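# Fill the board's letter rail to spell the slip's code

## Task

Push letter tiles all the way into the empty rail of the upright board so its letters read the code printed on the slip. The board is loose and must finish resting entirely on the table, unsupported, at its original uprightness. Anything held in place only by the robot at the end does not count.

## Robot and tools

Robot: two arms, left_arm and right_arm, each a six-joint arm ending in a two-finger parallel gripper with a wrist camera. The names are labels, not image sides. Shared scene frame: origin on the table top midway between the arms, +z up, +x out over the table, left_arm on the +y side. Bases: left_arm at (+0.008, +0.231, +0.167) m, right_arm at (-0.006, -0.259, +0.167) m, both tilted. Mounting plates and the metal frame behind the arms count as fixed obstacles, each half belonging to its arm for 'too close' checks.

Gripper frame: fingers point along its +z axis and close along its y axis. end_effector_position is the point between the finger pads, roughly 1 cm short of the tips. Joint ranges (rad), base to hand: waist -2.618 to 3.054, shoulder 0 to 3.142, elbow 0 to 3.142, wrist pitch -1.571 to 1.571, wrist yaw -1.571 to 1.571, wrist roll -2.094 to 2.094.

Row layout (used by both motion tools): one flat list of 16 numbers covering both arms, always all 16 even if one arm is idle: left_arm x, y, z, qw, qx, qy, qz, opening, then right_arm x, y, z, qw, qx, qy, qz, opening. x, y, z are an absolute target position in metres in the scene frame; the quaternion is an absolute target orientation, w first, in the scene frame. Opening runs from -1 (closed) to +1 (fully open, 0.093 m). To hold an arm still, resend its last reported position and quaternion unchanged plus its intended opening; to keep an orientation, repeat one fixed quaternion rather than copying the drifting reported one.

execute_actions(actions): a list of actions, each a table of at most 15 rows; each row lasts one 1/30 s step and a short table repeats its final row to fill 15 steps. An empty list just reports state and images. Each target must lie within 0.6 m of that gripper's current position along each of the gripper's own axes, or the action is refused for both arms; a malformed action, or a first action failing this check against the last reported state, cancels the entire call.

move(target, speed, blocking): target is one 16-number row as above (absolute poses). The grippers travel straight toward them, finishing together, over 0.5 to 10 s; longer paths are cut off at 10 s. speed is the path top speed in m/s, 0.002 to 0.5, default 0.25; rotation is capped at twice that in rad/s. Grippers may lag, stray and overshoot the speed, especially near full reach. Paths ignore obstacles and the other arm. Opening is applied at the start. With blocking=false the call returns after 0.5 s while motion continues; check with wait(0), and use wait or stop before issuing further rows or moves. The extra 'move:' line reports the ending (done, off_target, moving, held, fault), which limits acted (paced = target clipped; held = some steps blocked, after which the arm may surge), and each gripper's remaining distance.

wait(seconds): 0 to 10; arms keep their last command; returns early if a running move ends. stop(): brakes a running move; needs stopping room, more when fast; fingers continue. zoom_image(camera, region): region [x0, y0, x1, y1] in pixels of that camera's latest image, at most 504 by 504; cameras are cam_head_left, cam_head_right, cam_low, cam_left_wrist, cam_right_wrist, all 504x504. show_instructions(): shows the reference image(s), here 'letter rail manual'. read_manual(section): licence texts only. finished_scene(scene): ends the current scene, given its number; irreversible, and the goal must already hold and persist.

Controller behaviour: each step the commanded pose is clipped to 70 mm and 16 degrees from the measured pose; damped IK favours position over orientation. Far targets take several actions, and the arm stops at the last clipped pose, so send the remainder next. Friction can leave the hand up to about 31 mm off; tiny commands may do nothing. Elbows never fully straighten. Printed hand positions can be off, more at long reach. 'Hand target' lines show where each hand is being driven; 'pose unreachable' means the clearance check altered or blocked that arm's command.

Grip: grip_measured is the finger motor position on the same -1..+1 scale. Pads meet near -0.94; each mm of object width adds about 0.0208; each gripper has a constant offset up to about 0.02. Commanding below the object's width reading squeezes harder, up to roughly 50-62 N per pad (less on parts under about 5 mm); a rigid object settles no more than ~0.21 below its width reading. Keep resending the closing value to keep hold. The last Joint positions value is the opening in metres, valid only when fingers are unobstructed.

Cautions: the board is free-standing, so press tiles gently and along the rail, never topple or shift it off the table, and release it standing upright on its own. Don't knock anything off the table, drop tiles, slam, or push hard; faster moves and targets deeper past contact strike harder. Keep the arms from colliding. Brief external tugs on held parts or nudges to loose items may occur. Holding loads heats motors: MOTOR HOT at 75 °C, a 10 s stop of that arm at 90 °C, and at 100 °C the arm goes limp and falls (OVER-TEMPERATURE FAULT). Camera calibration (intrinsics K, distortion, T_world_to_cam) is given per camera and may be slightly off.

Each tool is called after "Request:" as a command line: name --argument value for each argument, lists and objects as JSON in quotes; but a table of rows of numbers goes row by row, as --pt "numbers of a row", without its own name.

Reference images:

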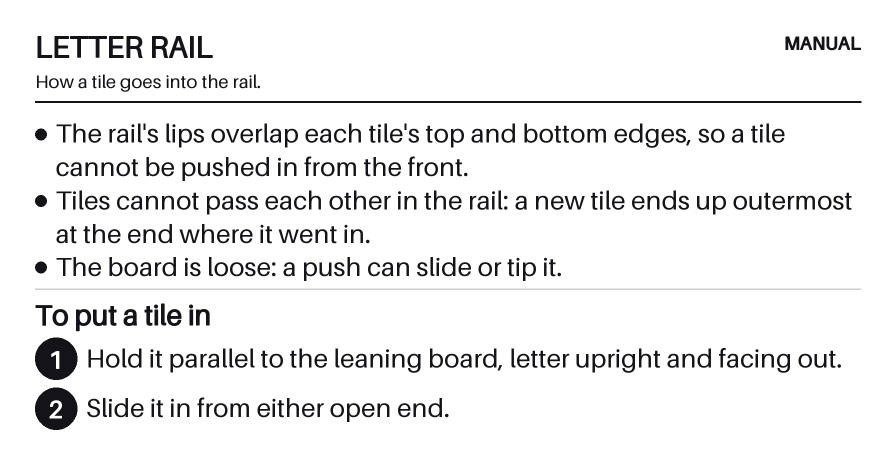

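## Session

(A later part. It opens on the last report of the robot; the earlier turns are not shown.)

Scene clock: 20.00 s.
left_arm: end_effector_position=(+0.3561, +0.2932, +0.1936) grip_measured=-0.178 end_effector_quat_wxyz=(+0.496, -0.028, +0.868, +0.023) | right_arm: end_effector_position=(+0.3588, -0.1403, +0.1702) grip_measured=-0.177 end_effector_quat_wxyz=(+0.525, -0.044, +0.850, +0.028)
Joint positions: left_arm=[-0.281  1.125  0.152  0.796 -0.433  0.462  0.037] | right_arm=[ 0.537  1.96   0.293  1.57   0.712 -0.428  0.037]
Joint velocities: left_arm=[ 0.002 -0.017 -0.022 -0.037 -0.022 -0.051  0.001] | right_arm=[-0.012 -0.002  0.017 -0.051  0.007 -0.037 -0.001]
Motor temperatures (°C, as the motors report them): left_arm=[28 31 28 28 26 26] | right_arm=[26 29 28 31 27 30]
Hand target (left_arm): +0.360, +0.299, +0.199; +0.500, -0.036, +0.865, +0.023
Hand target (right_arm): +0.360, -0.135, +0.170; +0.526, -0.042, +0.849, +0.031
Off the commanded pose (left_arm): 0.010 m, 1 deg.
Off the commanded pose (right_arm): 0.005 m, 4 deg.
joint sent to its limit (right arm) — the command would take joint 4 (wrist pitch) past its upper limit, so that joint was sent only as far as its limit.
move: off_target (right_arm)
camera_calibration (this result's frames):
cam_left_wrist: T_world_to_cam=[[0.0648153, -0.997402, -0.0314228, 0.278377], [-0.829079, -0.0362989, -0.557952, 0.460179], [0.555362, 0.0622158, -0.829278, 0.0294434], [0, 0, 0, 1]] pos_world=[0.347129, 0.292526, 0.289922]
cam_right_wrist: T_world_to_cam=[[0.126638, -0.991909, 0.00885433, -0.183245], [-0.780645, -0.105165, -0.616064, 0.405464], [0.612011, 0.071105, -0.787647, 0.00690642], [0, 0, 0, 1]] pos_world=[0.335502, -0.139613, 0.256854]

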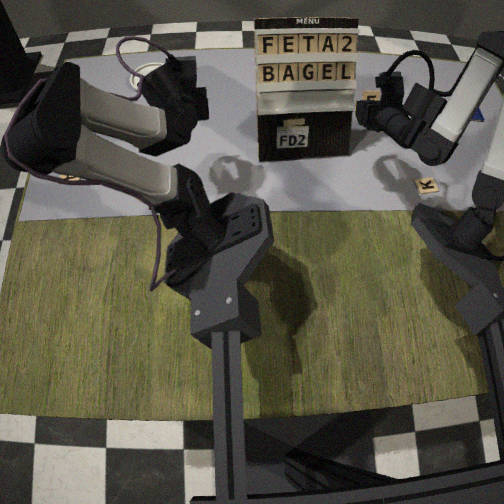

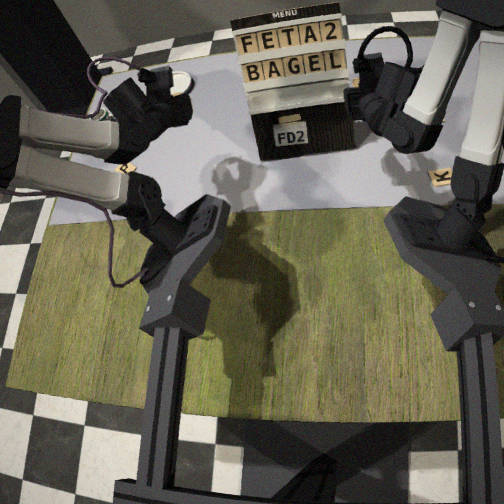

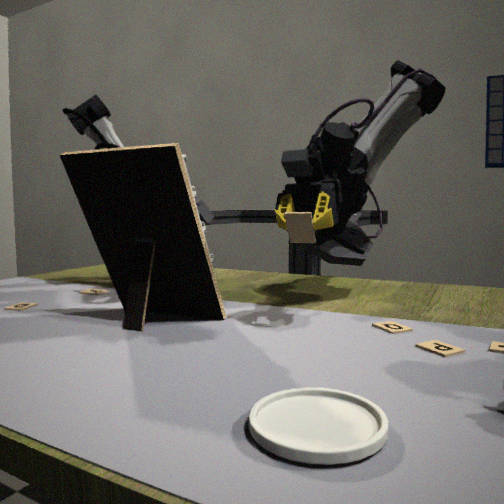

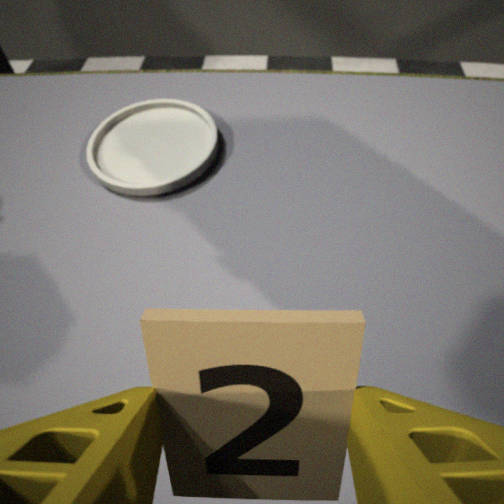

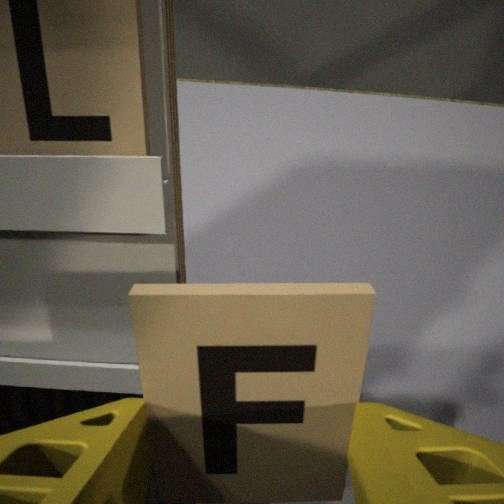

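Request:
move --target '[0.36,0.30,0.2,0.5,-0.035,0.865,0.023,-0.2,0.36,-0.175,0.16,0.537,-0.035,0.843,0.023,-0.2]' --speed 0.1

Request:
move --target '[0.36,0.30,0.2,0.5,-0.035,0.865,0.023,-0.2,0.398,-0.162,0.143,0.537,-0.035,0.843,0.023,-0.2]' --speed 0.06

Scene clock: 21.23 s.
left_arm: end_effector_position=(+0.3555, +0.2938, +0.1953) grip_measured=-0.178 end_effector_quat_wxyz=(+0.497, -0.028, +0.867, +0.022) | right_arm: end_effector_position=(+0.3615, -0.1694, +0.1594) grip_measured=-0.177 end_effector_quat_wxyz=(+0.521, -0.039, +0.852, +0.029)
Joint positions: left_arm=[-0.281  1.107  0.152  0.779 -0.43   0.462  0.037] | right_arm=[ 0.42   1.901  0.237  1.57   0.603 -0.428  0.037]
Joint velocities: left_arm=[ 0.017  0.002  0.022  0.007 -0.007  0.037 -0.001] | right_arm=[-0.007 -0.007  0.002  0.051  0.022 -0.022 -0.001]
Motor temperatures (°C, as the motors report them): left_arm=[28 31 28 29 26 26] | right_arm=[26 29 28 31 27 30]
Hand target (left_arm): +0.360, +0.300, +0.200; +0.501, -0.035, +0.865, +0.023
Hand target (right_arm): +0.360, -0.175, +0.160; +0.523, -0.038, +0.851, +0.027
Off the commanded pose (left_arm): 0.009 m, 1 deg.
Off the commanded pose (right_arm): 0.006 m, 2 deg.
joint sent to its limit (right arm) — the command would take joint 4 (wrist pitch) past its upper limit, so that joint was sent only as far as its limit.
move: done
camera_calibration (this result's frames):
cam_left_wrist: T_world_to_cam=[[0.0631528, -0.997556, -0.0298797, 0.279423], [-0.827813, -0.035637, -0.559871, 0.460351], [0.557439, 0.0600923, -0.828041, 0.0307758], [0, 0, 0, 1]] pos_world=[0.346282, 0.293296, 0.29157]
cam_right_wrist: T_world_to_cam=[[0.11831, -0.992976, 0.00136114, -0.208353], [-0.786702, -0.0945692, -0.610047, 0.400848], [0.605891, 0.0711038, -0.792364, 0.00177962], [0, 0, 0, 1]] pos_world=[0.338919, -0.169108, 0.24623]

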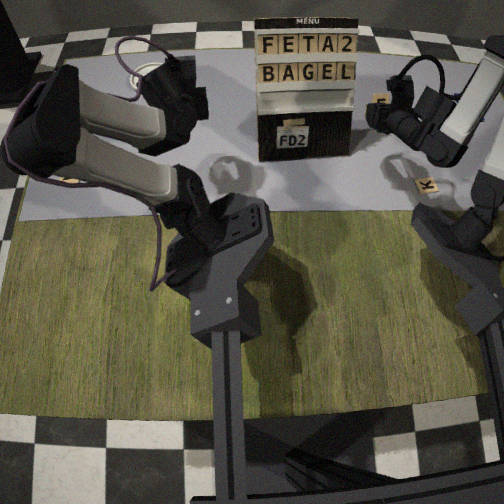

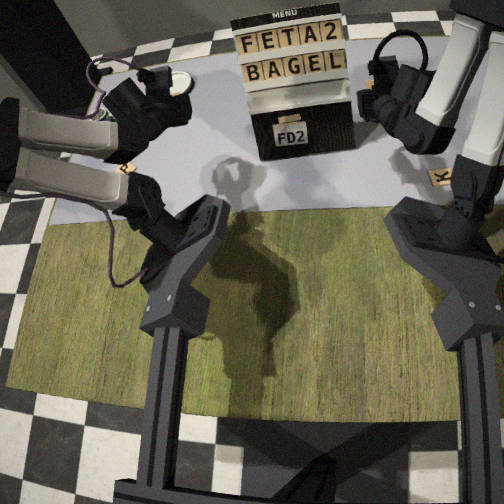

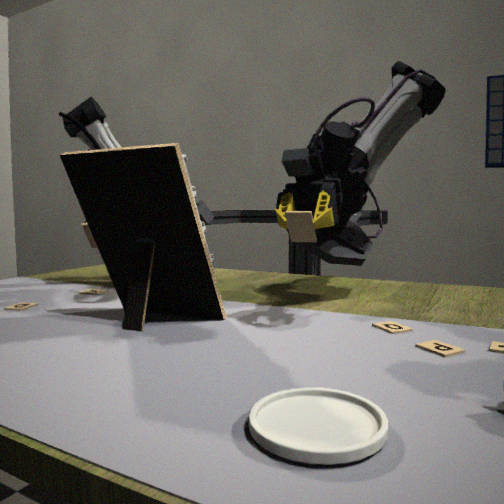

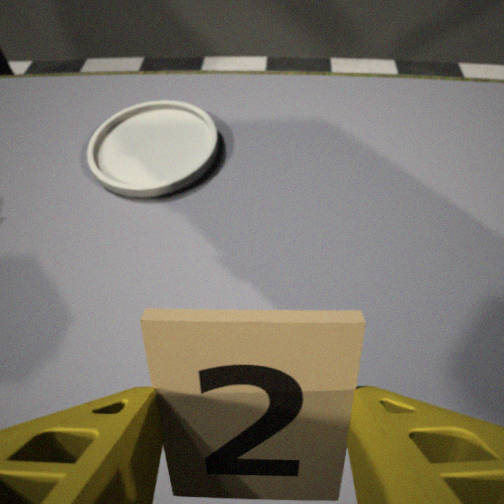

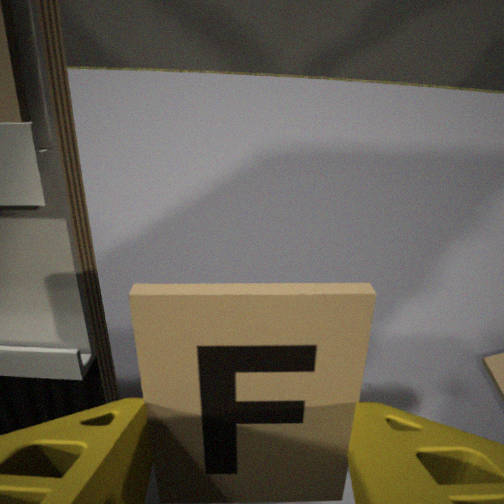

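Scene clock: 22.23 s.
left_arm: end_effector_position=(+0.3554, +0.2936, +0.1950) grip_measured=-0.178 end_effector_quat_wxyz=(+0.497, -0.028, +0.867, +0.022) | right_arm: end_effector_position=(+0.3944, -0.1628, +0.1477) grip_measured=-0.177 end_effector_quat_wxyz=(+0.533, -0.034, +0.845, +0.028)
Joint positions: left_arm=[-0.281  1.107  0.152  0.777 -0.43   0.462  0.037] | right_arm=[ 0.354  1.993  0.364  1.571  0.533 -0.446  0.037]
Joint velocities: left_arm=[-0.017  0.002  0.002 -0.051 -0.022 -0.066 -0.   ] | right_arm=[-0.002 -0.002 -0.012  0.037 -0.022 -0.007  0.001]
Motor temperatures (°C, as the motors report them): left_arm=[28 31 28 29 26 26] | right_arm=[26 29 28 31 27 30]
Hand target (left_arm): +0.360, +0.300, +0.200; +0.500, -0.035, +0.865, +0.023
Hand target (right_arm): +0.398, -0.162, +0.143; +0.532, -0.036, +0.846, +0.025
Off the commanded pose (left_arm): 0.009 m, 1 deg.
Off the commanded pose (right_arm): 0.006 m, 1 deg.
joint sent to its limit (right arm) — the command would take joint 4 (wrist pitch) past its upper limit, so that joint was sent only as far as its limit.
move: done
camera_calibration (this result's frames):
cam_left_wrist: T_world_to_cam=[[0.0622749, -0.997605, -0.0301066, 0.279633], [-0.828549, -0.0348569, -0.55883, 0.459903], [0.556442, 0.0597459, -0.828736, 0.0312353], [0, 0, 0, 1]] pos_world=[0.346258, 0.293128, 0.291312]
cam_right_wrist: T_world_to_cam=[[0.108525, -0.994094, 0.00023501, -0.201795], [-0.771003, -0.0843193, -0.631225, 0.418803], [0.627516, 0.0683223, -0.7756, -0.0393295], [0, 0, 0, 1]] pos_world=[0.369478, -0.162603, 0.233902]

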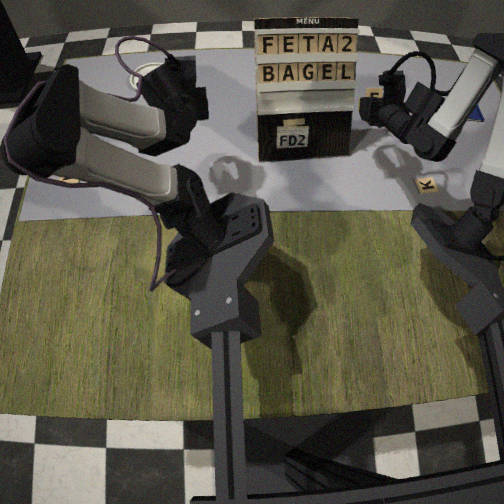

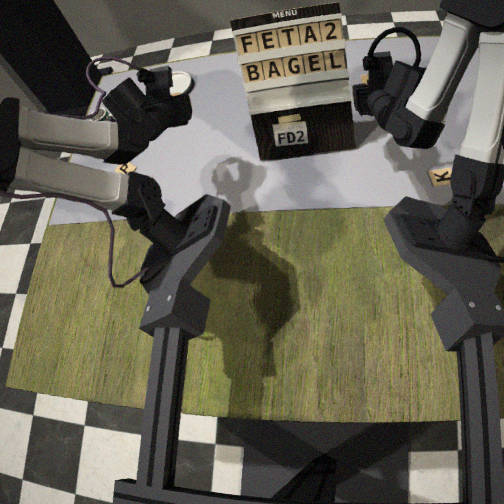

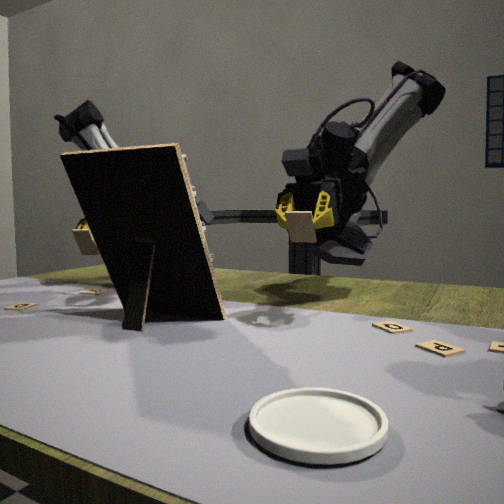

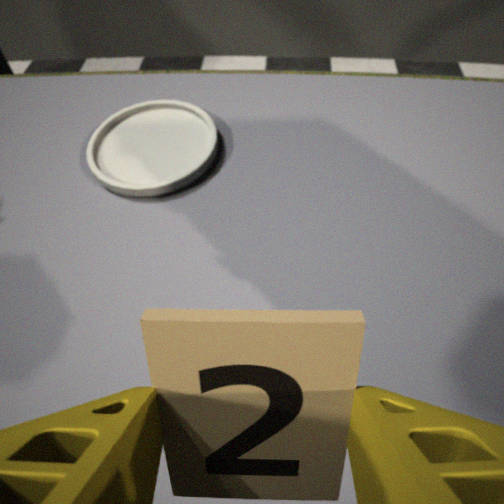

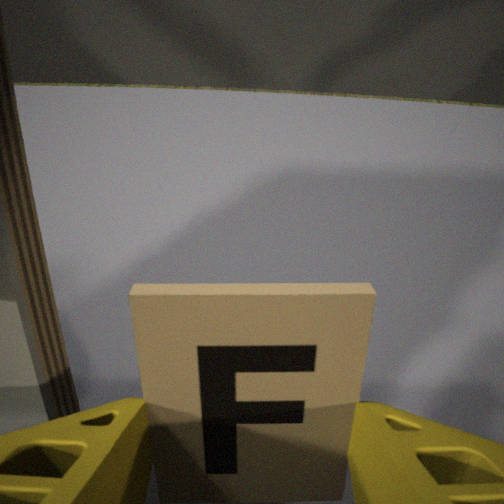

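Request:
move --target '[0.36,0.30,0.2,0.5,-0.035,0.865,0.023,-0.2,0.397,-0.13,0.145,0.54,-0.035,0.841,0.023,-0.2]' --speed 0.03

Scene clock: 23.83 s.
left_arm: end_effector_position=(+0.3554, +0.2936, +0.1950) grip_measured=-0.178 end_effector_quat_wxyz=(+0.497, -0.028, +0.867, +0.022) | right_arm: end_effector_position=(+0.3963, -0.1355, +0.1465) grip_measured=-0.177 end_effector_quat_wxyz=(+0.530, -0.038, +0.847, +0.025)
Joint positions: left_arm=[-0.281  1.107  0.152  0.777 -0.43   0.462  0.037] | right_arm=[ 0.426  2.076  0.435  1.572  0.607 -0.446  0.037]
Joint velocities: left_arm=[-0.002 -0.002 -0.002 -0.037 -0.037  0.022  0.001] | right_arm=[-0.002 -0.002 -0.002 -0.037 -0.007 -0.007  0.   ]
Motor temperatures (°C, as the motors report them): left_arm=[28 31 28 29 26 26] | right_arm=[26 29 28 32 27 30]
Hand target (left_arm): +0.360, +0.300, +0.200; +0.500, -0.035, +0.865, +0.023
Hand target (right_arm): +0.397, -0.130, +0.145; +0.530, -0.037, +0.847, +0.026
Off the commanded pose (left_arm): 0.009 m, 1 deg.
Off the commanded pose (right_arm): 0.006 m, 1 deg.
joint sent to its limit (right arm) — the command would take joint 4 (wrist pitch) past its upper limit, so that joint was sent only as far as its limit.
move: done
camera_calibration (this result's frames):
cam_left_wrist: T_world_to_cam=[[0.0622749, -0.997605, -0.0301066, 0.279633], [-0.828549, -0.0348569, -0.55883, 0.459903], [0.556442, 0.0597459, -0.828736, 0.0312353], [0, 0, 0, 1]] pos_world=[0.346258, 0.293128, 0.291312]
cam_right_wrist: T_world_to_cam=[[0.114069, -0.993436, 0.00853931, -0.178188], [-0.774141, -0.0942693, -0.625955, 0.420899], [0.622651, 0.0647913, -0.779812, -0.0412567], [0, 0, 0, 1]] pos_world=[0.371849, -0.134667, 0.232813]

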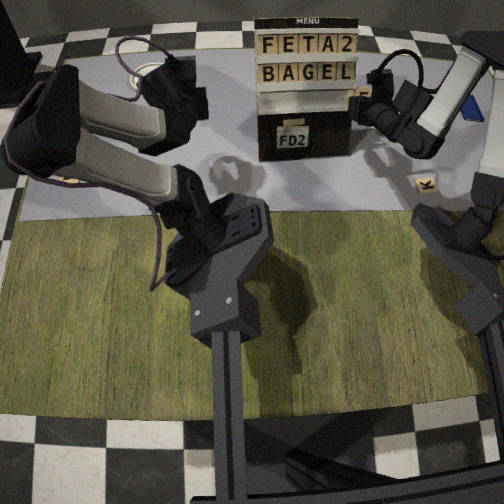

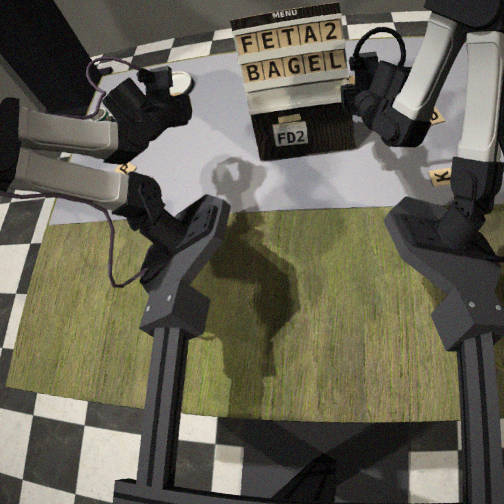

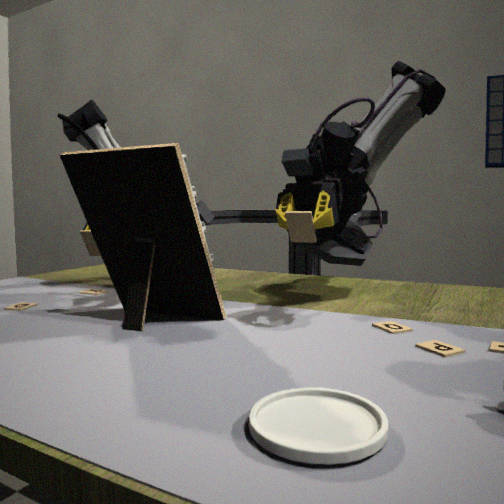

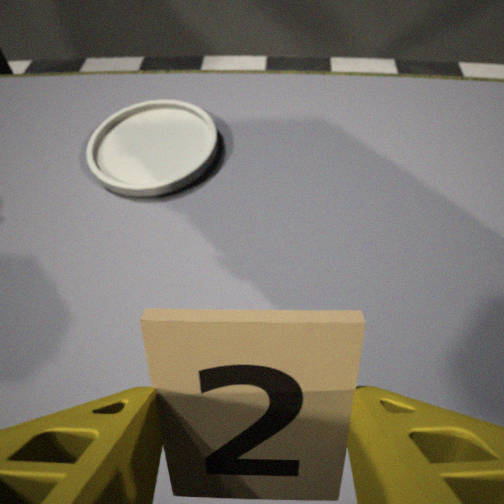

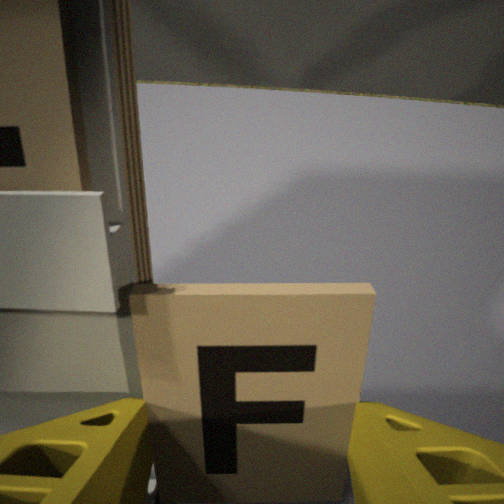

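Request:
move --target '[0.36,0.30,0.2,0.5,-0.035,0.865,0.023,-0.2,0.3925,-0.117,0.145,0.54,-0.035,0.841,0.023,-0.2]' --speed 0.02

Request:
zoom_image --camera "cam_right_wrist" --region '[50, 150, 300, 504]'

Scene clock: 25.33 s.
left_arm: end_effector_position=(+0.3553, +0.2936, +0.1949) grip_measured=-0.178 end_effector_quat_wxyz=(+0.496, -0.027, +0.867, +0.022) | right_arm: end_effector_position=(+0.3941, -0.1334, +0.1477) grip_measured=-0.177 end_effector_quat_wxyz=(+0.525, -0.025, +0.851, +0.007)
Joint positions: left_arm=[-0.281  1.107  0.152  0.777 -0.43   0.462  0.037] | right_arm=[ 0.461  2.094  0.453  1.579  0.687 -0.444  0.037]
Joint velocities: left_arm=[-0.002  0.012  0.007  0.007  0.037 -0.066  0.001] | right_arm=[-0.002  0.007 -0.007 -0.037  0.037  0.007  0.001]
Motor temperatures (°C, as the motors report them): left_arm=[28 31 29 29 26 26] | right_arm=[26 29 28 32 27 30]
Hand target (left_arm): +0.360, +0.300, +0.200; +0.500, -0.035, +0.865, +0.023
Hand target (right_arm): +0.392, -0.117, +0.145; +0.526, -0.038, +0.849, +0.027
Off the commanded pose (left_arm): 0.009 m, 1 deg.
Off the commanded pose (right_arm): 0.017 m, 3 deg.
joint sent to its limit (right arm) — the command would take joint 4 (wrist pitch) past its upper limit, so that joint was sent only as far as its limit.
move: off_target (right_arm)
camera_calibration (this result's frames):
cam_left_wrist: T_world_to_cam=[[0.0620554, -0.997617, -0.0301631, 0.279685], [-0.828733, -0.0346618, -0.558569, 0.459791], [0.556193, 0.0596594, -0.828909, 0.0313501], [0, 0, 0, 1]] pos_world=[0.346252, 0.293085, 0.291248]
cam_right_wrist: T_world_to_cam=[[0.0732563, -0.99702, 0.0241738, -0.162587], [-0.78562, -0.0726212, -0.614433, 0.42593], [0.614358, 0.0260197, -0.788599, -0.0397114], [0, 0, 0, 1]] pos_world=[0.370926, -0.130137, 0.234319]

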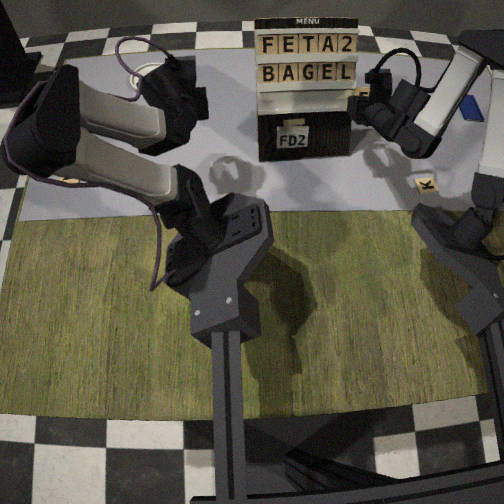

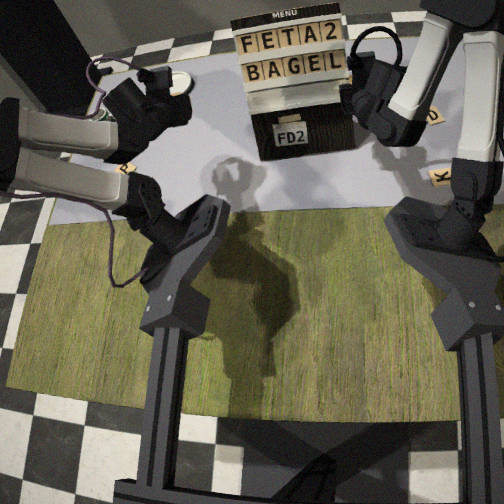

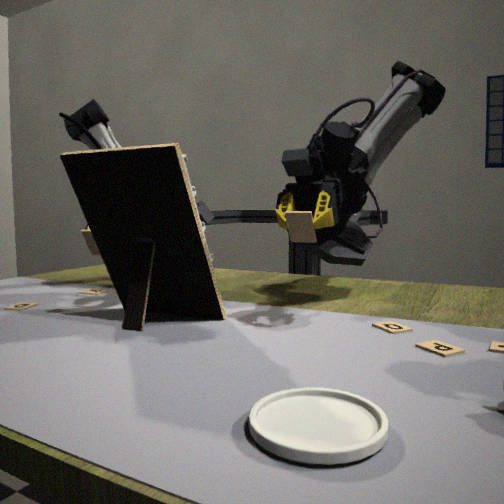

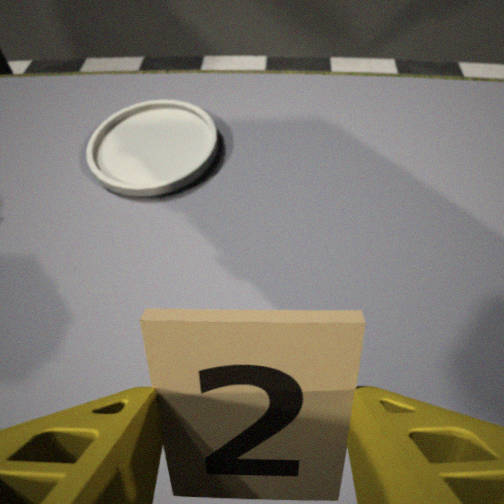

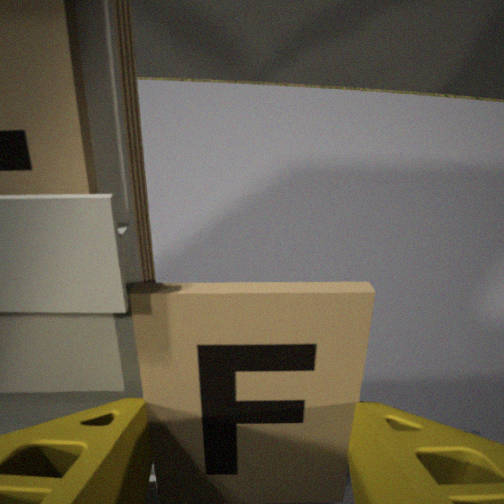

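Region (50, 150, 300, 504) of cam_right_wrist's 504x504 image, scaled by 1.424, with more detail than that image has; it fills the left 356 columns of this view, and the rest is white.

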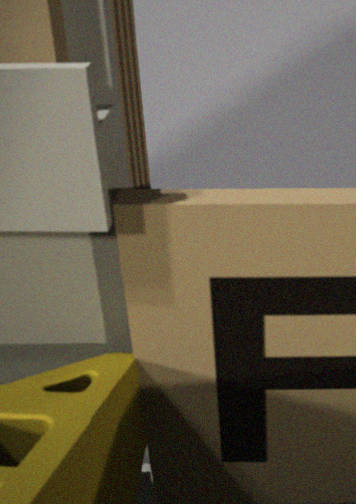

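Request:
move --target '[0.36,0.30,0.2,0.5,-0.035,0.865,0.023,-0.2,0.39,-0.19,0.15,0.53,-0.035,0.847,0.023,-0.2]' --speed 0.1

Request:
move --target '[0.33,0.27,0.04,0,0,1,0,-0.2,0.33,-0.235,0.04,0,0,1,0,-0.2]'

Request:
move --target '[0.33,0.27,0.003,0,0,1,0,-0.2,0.33,-0.235,0.001,0,0,1,0,-0.2]' --speed 0.05

Scene clock: 26.83 s.
left_arm: end_effector_position=(+0.3553, +0.2936, +0.1949) grip_measured=-0.178 end_effector_quat_wxyz=(+0.496, -0.027, +0.867, +0.022) | right_arm: end_effector_position=(+0.3935, -0.1858, +0.1526) grip_measured=-0.177 end_effector_quat_wxyz=(+0.535, -0.029, +0.844, +0.025)
Joint positions: left_arm=[-0.281  1.107  0.152  0.777 -0.43   0.462  0.037] | right_arm=[ 0.298  1.898  0.314  1.536  0.483 -0.448  0.037]
Joint velocities: left_arm=[-0.017 -0.017 -0.002 -0.037  0.022  0.007 -0.   ] | right_arm=[-0.002  0.002 -0.022 -0.007 -0.037 -0.022 -0.   ]
Motor temperatures (°C, as the motors report them): left_arm=[28 31 29 29 26 26] | right_arm=[26 30 28 32 27 30]
Hand target (left_arm): +0.360, +0.300, +0.200; +0.500, -0.035, +0.865, +0.023
Hand target (right_arm): +0.390, -0.190, +0.151; +0.530, -0.035, +0.847, +0.023
Off the commanded pose (left_arm): 0.009 m, 1 deg.
Off the commanded pose (right_arm): 0.006 m, 1 deg.
move: done
camera_calibration (this result's frames):
cam_left_wrist: T_world_to_cam=[[0.0620554, -0.997617, -0.0301631, 0.279685], [-0.828733, -0.0346618, -0.558569, 0.459791], [0.556193, 0.0596594, -0.828909, 0.0313501], [0, 0, 0, 1]] pos_world=[0.346252, 0.293085, 0.291248]
cam_right_wrist: T_world_to_cam=[[0.0981889, -0.995167, -0.000830867, -0.220591], [-0.769119, -0.0753557, -0.634648, 0.420685], [0.631519, 0.0629544, -0.772801, -0.0364385], [0, 0, 0, 1]] pos_world=[0.368228, -0.18553, 0.238644]

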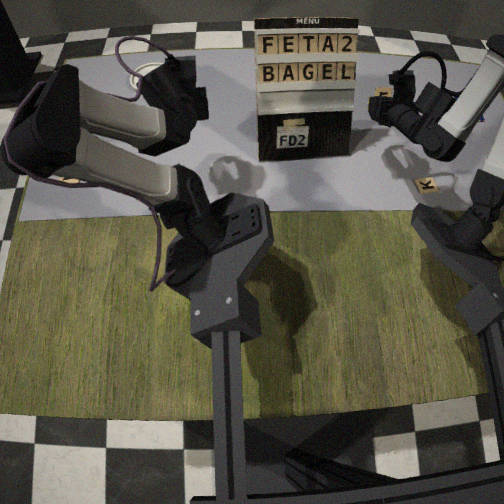

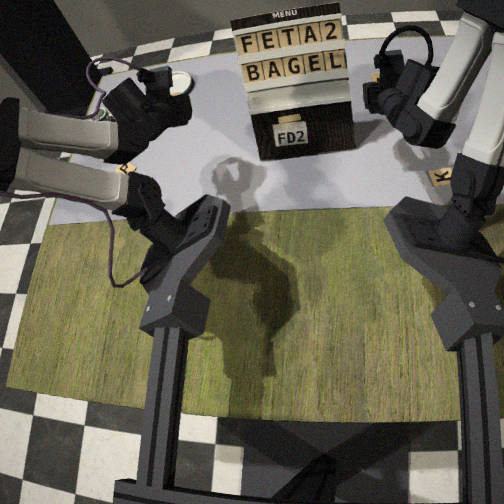

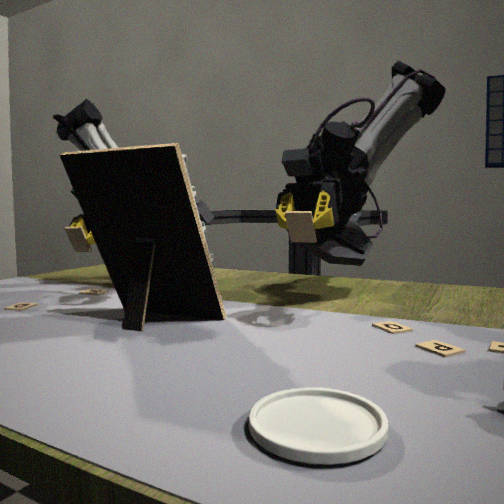

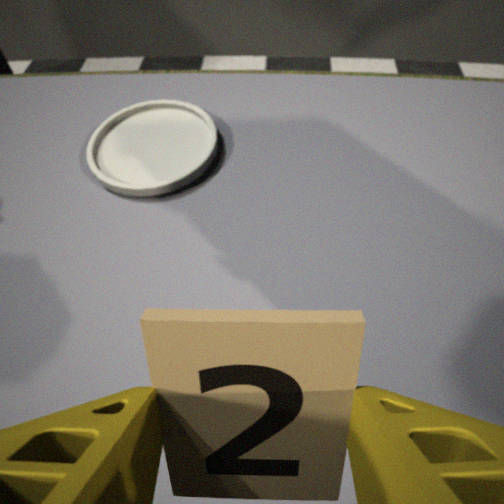

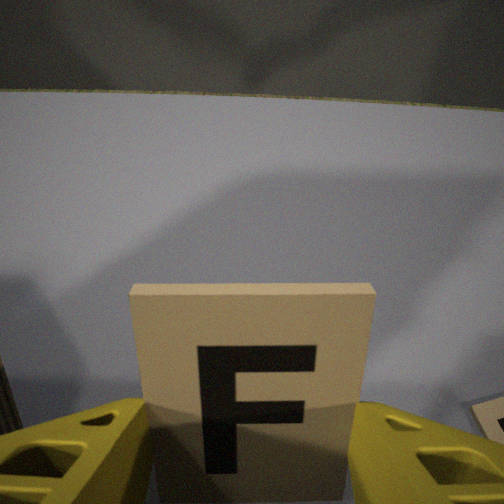

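Scene clock: 29.70 s.
left_arm: end_effector_position=(+0.3315, +0.2691, +0.0446) grip_measured=-0.178 end_effector_quat_wxyz=(+0.012, -0.004, +1.000, -0.002) | right_arm: end_effector_position=(+0.3305, -0.2340, +0.0457) grip_measured=-0.177 end_effector_quat_wxyz=(+0.012, -0.006, +1.000, +0.001)
Joint positions: left_arm=[-0.152  1.791  0.859 -0.335 -0.549  0.038  0.037] | right_arm=[ 0.096  1.77   0.897 -0.361  0.54   0.13   0.037]
Joint velocities: left_arm=[-0.002 -0.007 -0.007  0.007  0.007  0.007 -0.001] | right_arm=[-0.012 -0.022  0.017 -0.022 -0.051  0.022 -0.   ]
Motor temperatures (°C, as the motors report them): left_arm=[28 31 29 29 26 26] | right_arm=[26 30 28 32 27 30]
Hand target (left_arm): +0.330, +0.270, +0.040; -0.002, -0.005, +1.000, -0.003
Hand target (right_arm): +0.329, -0.235, +0.040; +0.001, -0.002, +1.000, +0.001
Off the commanded pose (left_arm): 0.005 m, 1 deg.
Off the commanded pose (right_arm): 0.006 m, 2 deg.
move: done
camera_calibration (this result's frames):
cam_left_wrist: T_world_to_cam=[[-0.012042, -0.999927, 0.000330653, 0.27599], [-0.911683, 0.0111151, 0.410744, 0.327133], [-0.410718, 0.00464472, -0.911751, 0.260522], [0, 0, 0, 1]] pos_world=[0.408566, 0.271124, 0.103072]
cam_right_wrist: T_world_to_cam=[[0.0318905, -0.99935, -0.0168078, -0.240769], [-0.913232, -0.0359683, 0.405849, 0.310051], [-0.40619, 0.00240671, -0.913785, 0.259029], [0, 0, 0, 1]] pos_world=[0.396041, -0.230084, 0.106816]

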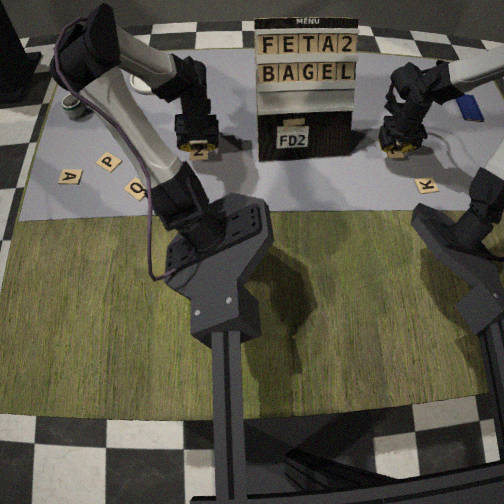

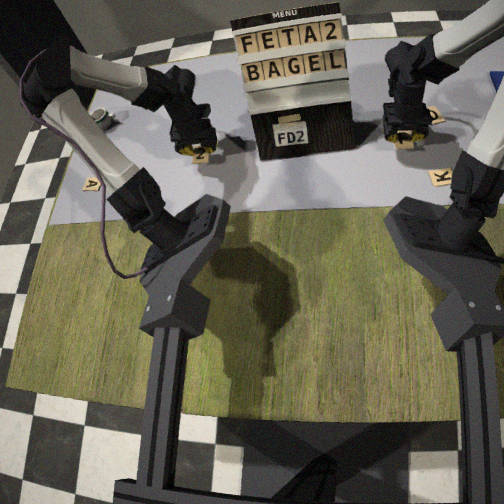

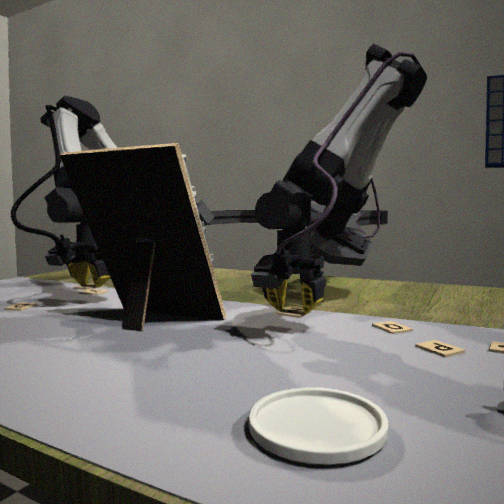

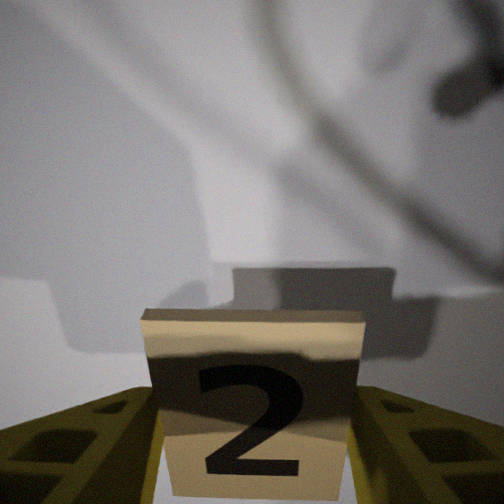

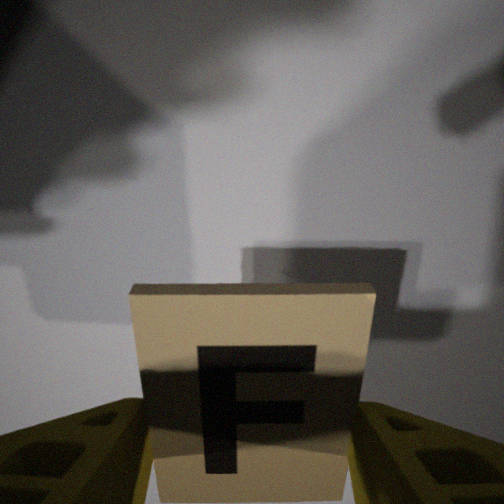

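Scene clock: 30.83 s.
left_arm: end_effector_position=(+0.3282, +0.2711, +0.0128) grip_measured=-0.178 end_effector_quat_wxyz=(-0.001, +0.001, +1.000, +0.003) | right_arm: end_effector_position=(+0.3277, -0.2354, +0.0097) grip_measured=-0.177 end_effector_quat_wxyz=(+0.000, -0.002, +1.000, -0.003)
Joint positions: left_arm=[-0.096  1.892  0.859 -0.231 -0.545  0.097  0.037] | right_arm=[ 0.035  1.881  0.897 -0.245  0.524  0.086  0.037]
Joint velocities: left_arm=[-0.002 -0.002 -0.012  0.007 -0.051  0.007 -0.001] | right_arm=[-0.017  0.002  0.007  0.007 -0.022 -0.037 -0.   ]
Motor temperatures (°C, as the motors report them): left_arm=[28 31 29 29 26 26] | right_arm=[26 30 28 32 27 30]
Hand target (left_arm): +0.330, +0.270, +0.004; +0.000, -0.000, +1.000, -0.000
Hand target (right_arm): +0.329, -0.235, +0.001; -0.000, -0.000, +1.000, +0.000
Off the commanded pose (left_arm): 0.010 m, 0 deg.
Off the commanded pose (right_arm): 0.009 m, 0 deg.
move: done
camera_calibration (this result's frames):
cam_left_wrist: T_world_to_cam=[[-0.0234074, -0.999671, -0.0105003, 0.281779], [-0.900866, 0.0165375, 0.433782, 0.331855], [-0.433465, 0.0196131, -0.900957, 0.233363], [0, 0, 0, 1]] pos_world=[0.406708, 0.271621, 0.0692565]
cam_right_wrist: T_world_to_cam=[[0.0243922, -0.999649, -0.0103321, -0.240374], [-0.903656, -0.0264678, 0.427439, 0.320946], [-0.427563, -0.00108949, -0.903985, 0.231109], [0, 0, 0, 1]] pos_world=[0.394702, -0.231543, 0.0692507]

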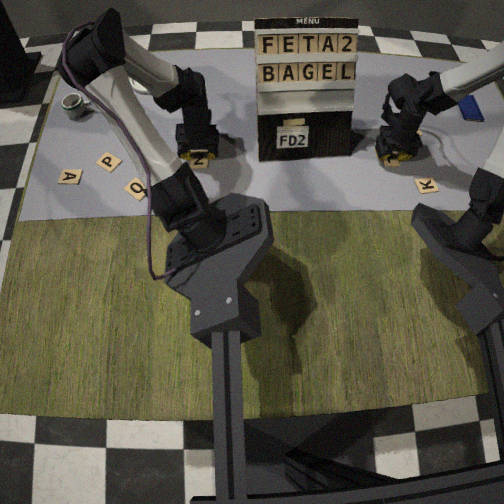

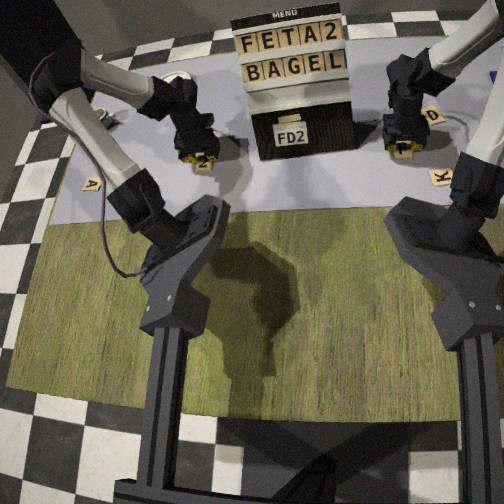

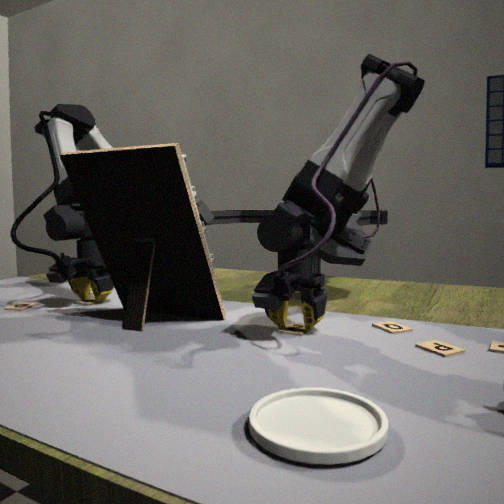

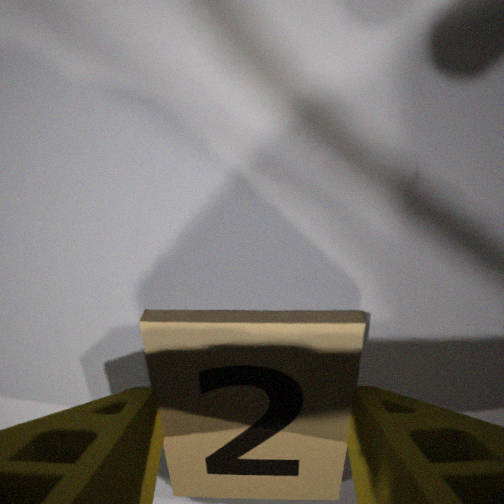

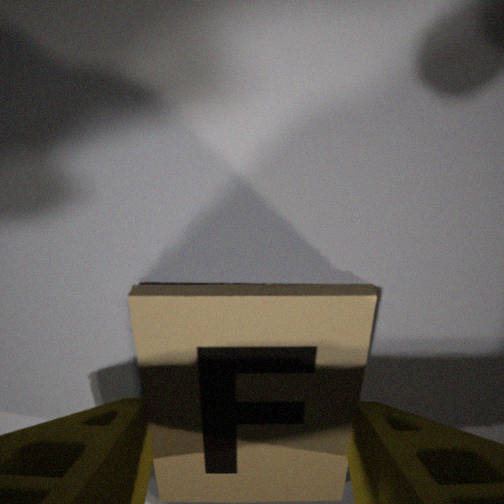

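Request:
execute_actions --actions '[[[0.33,0.27,0.008,0,0,1,0,0.25,0.33,-0.235,0.006,0,0,1,0,0.25]],[[0.33,0.27,0.012,-0.045,0,1,0,0.25,0.33,-0.235,0.01,-0.045,0,1,0,0.25]],[[0.33,0.27,0.008,-0.087,0,0.996,0,0.25,0.33,-0.235,0.006,-0.087,0,0.996,0,0.25]],[[0.33,0.27,0.005,-0.087,0,0.996,0,0.25,0.33,-0.235,0.003,-0.087,0,0.996,0,0.25]]]'

Scene clock: 33.07 s.
left_arm: end_effector_position=(+0.3367, +0.2722, +0.0129) grip_measured=+0.248 end_effector_quat_wxyz=(-0.067, -0.007, +0.998, +0.001) | right_arm: end_effector_position=(+0.3328, -0.2349, +0.0116) grip_measured=+0.247 end_effector_quat_wxyz=(-0.074, -0.003, +0.997, +0.000)
Joint positions: left_arm=[-0.096  1.986  1.057 -0.49  -0.547  0.     0.057] | right_arm=[ 0.027  1.966  1.096 -0.523  0.498  0.159  0.057]
Joint velocities: left_arm=[ 0.002  0.002 -0.027 -0.051  0.022  0.022  0.001] | right_arm=[-0.002  0.007 -0.002  0.037  0.051  0.037  0.   ]
Motor temperatures (°C, as the motors report them): left_arm=[28 31 29 29 26 26] | right_arm=[26 30 29 32 27 30]
Hand target (left_arm): +0.330, +0.270, +0.005; -0.087, -0.000, +0.996, -0.000
Hand target (right_arm): +0.330, -0.235, +0.003; -0.087, +0.000, +0.996, +0.000
Off the commanded pose (left_arm): 0.011 m, 2 deg.
Off the commanded pose (right_arm): 0.009 m, 2 deg.
camera_calibration (this result's frames):
cam_left_wrist: T_world_to_cam=[[-0.00731411, -0.999965, -0.00394132, 0.277686], [-0.835857, 0.00395017, 0.548932, 0.319486], [-0.548898, 0.00730934, -0.835858, 0.278488], [0, 0, 0, 1]] pos_world=[0.421937, 0.274379, 0.0584949]
cam_right_wrist: T_world_to_cam=[[0.0219711, -0.999574, -0.0192094, -0.239064], [-0.830537, -0.0289446, 0.55621, 0.29834], [-0.556529, 0.00373355, -0.83082, 0.278162], [0, 0, 0, 1]] pos_world=[0.407841, -0.231365, 0.0605704]

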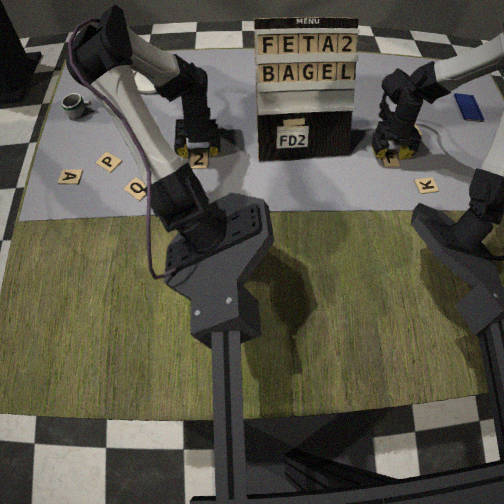

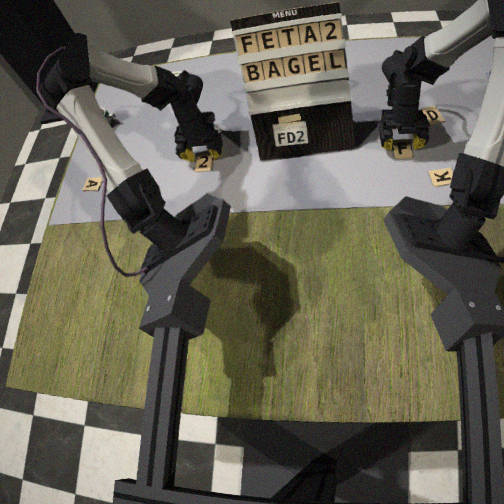

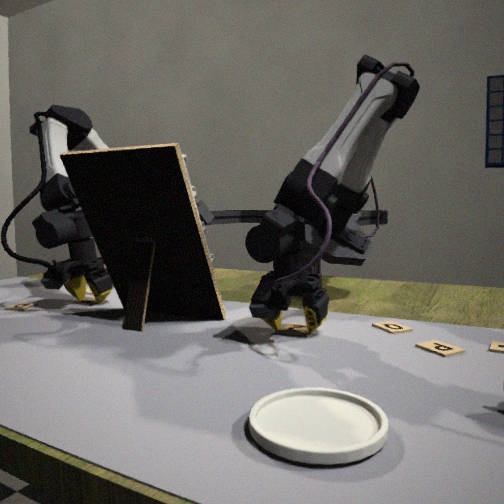

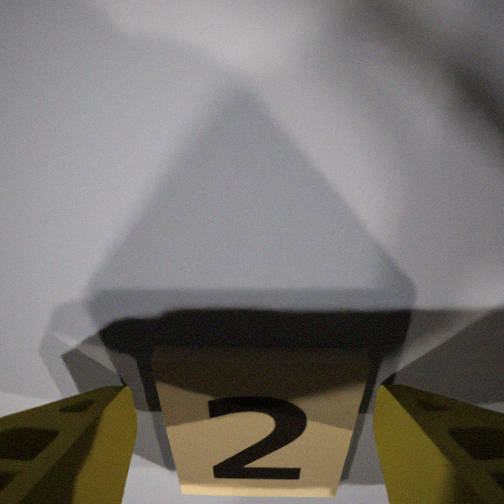

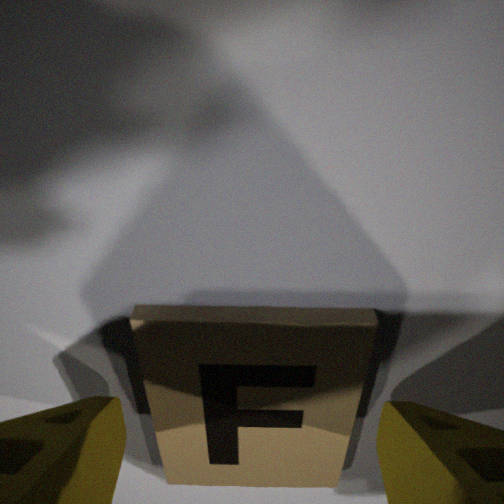

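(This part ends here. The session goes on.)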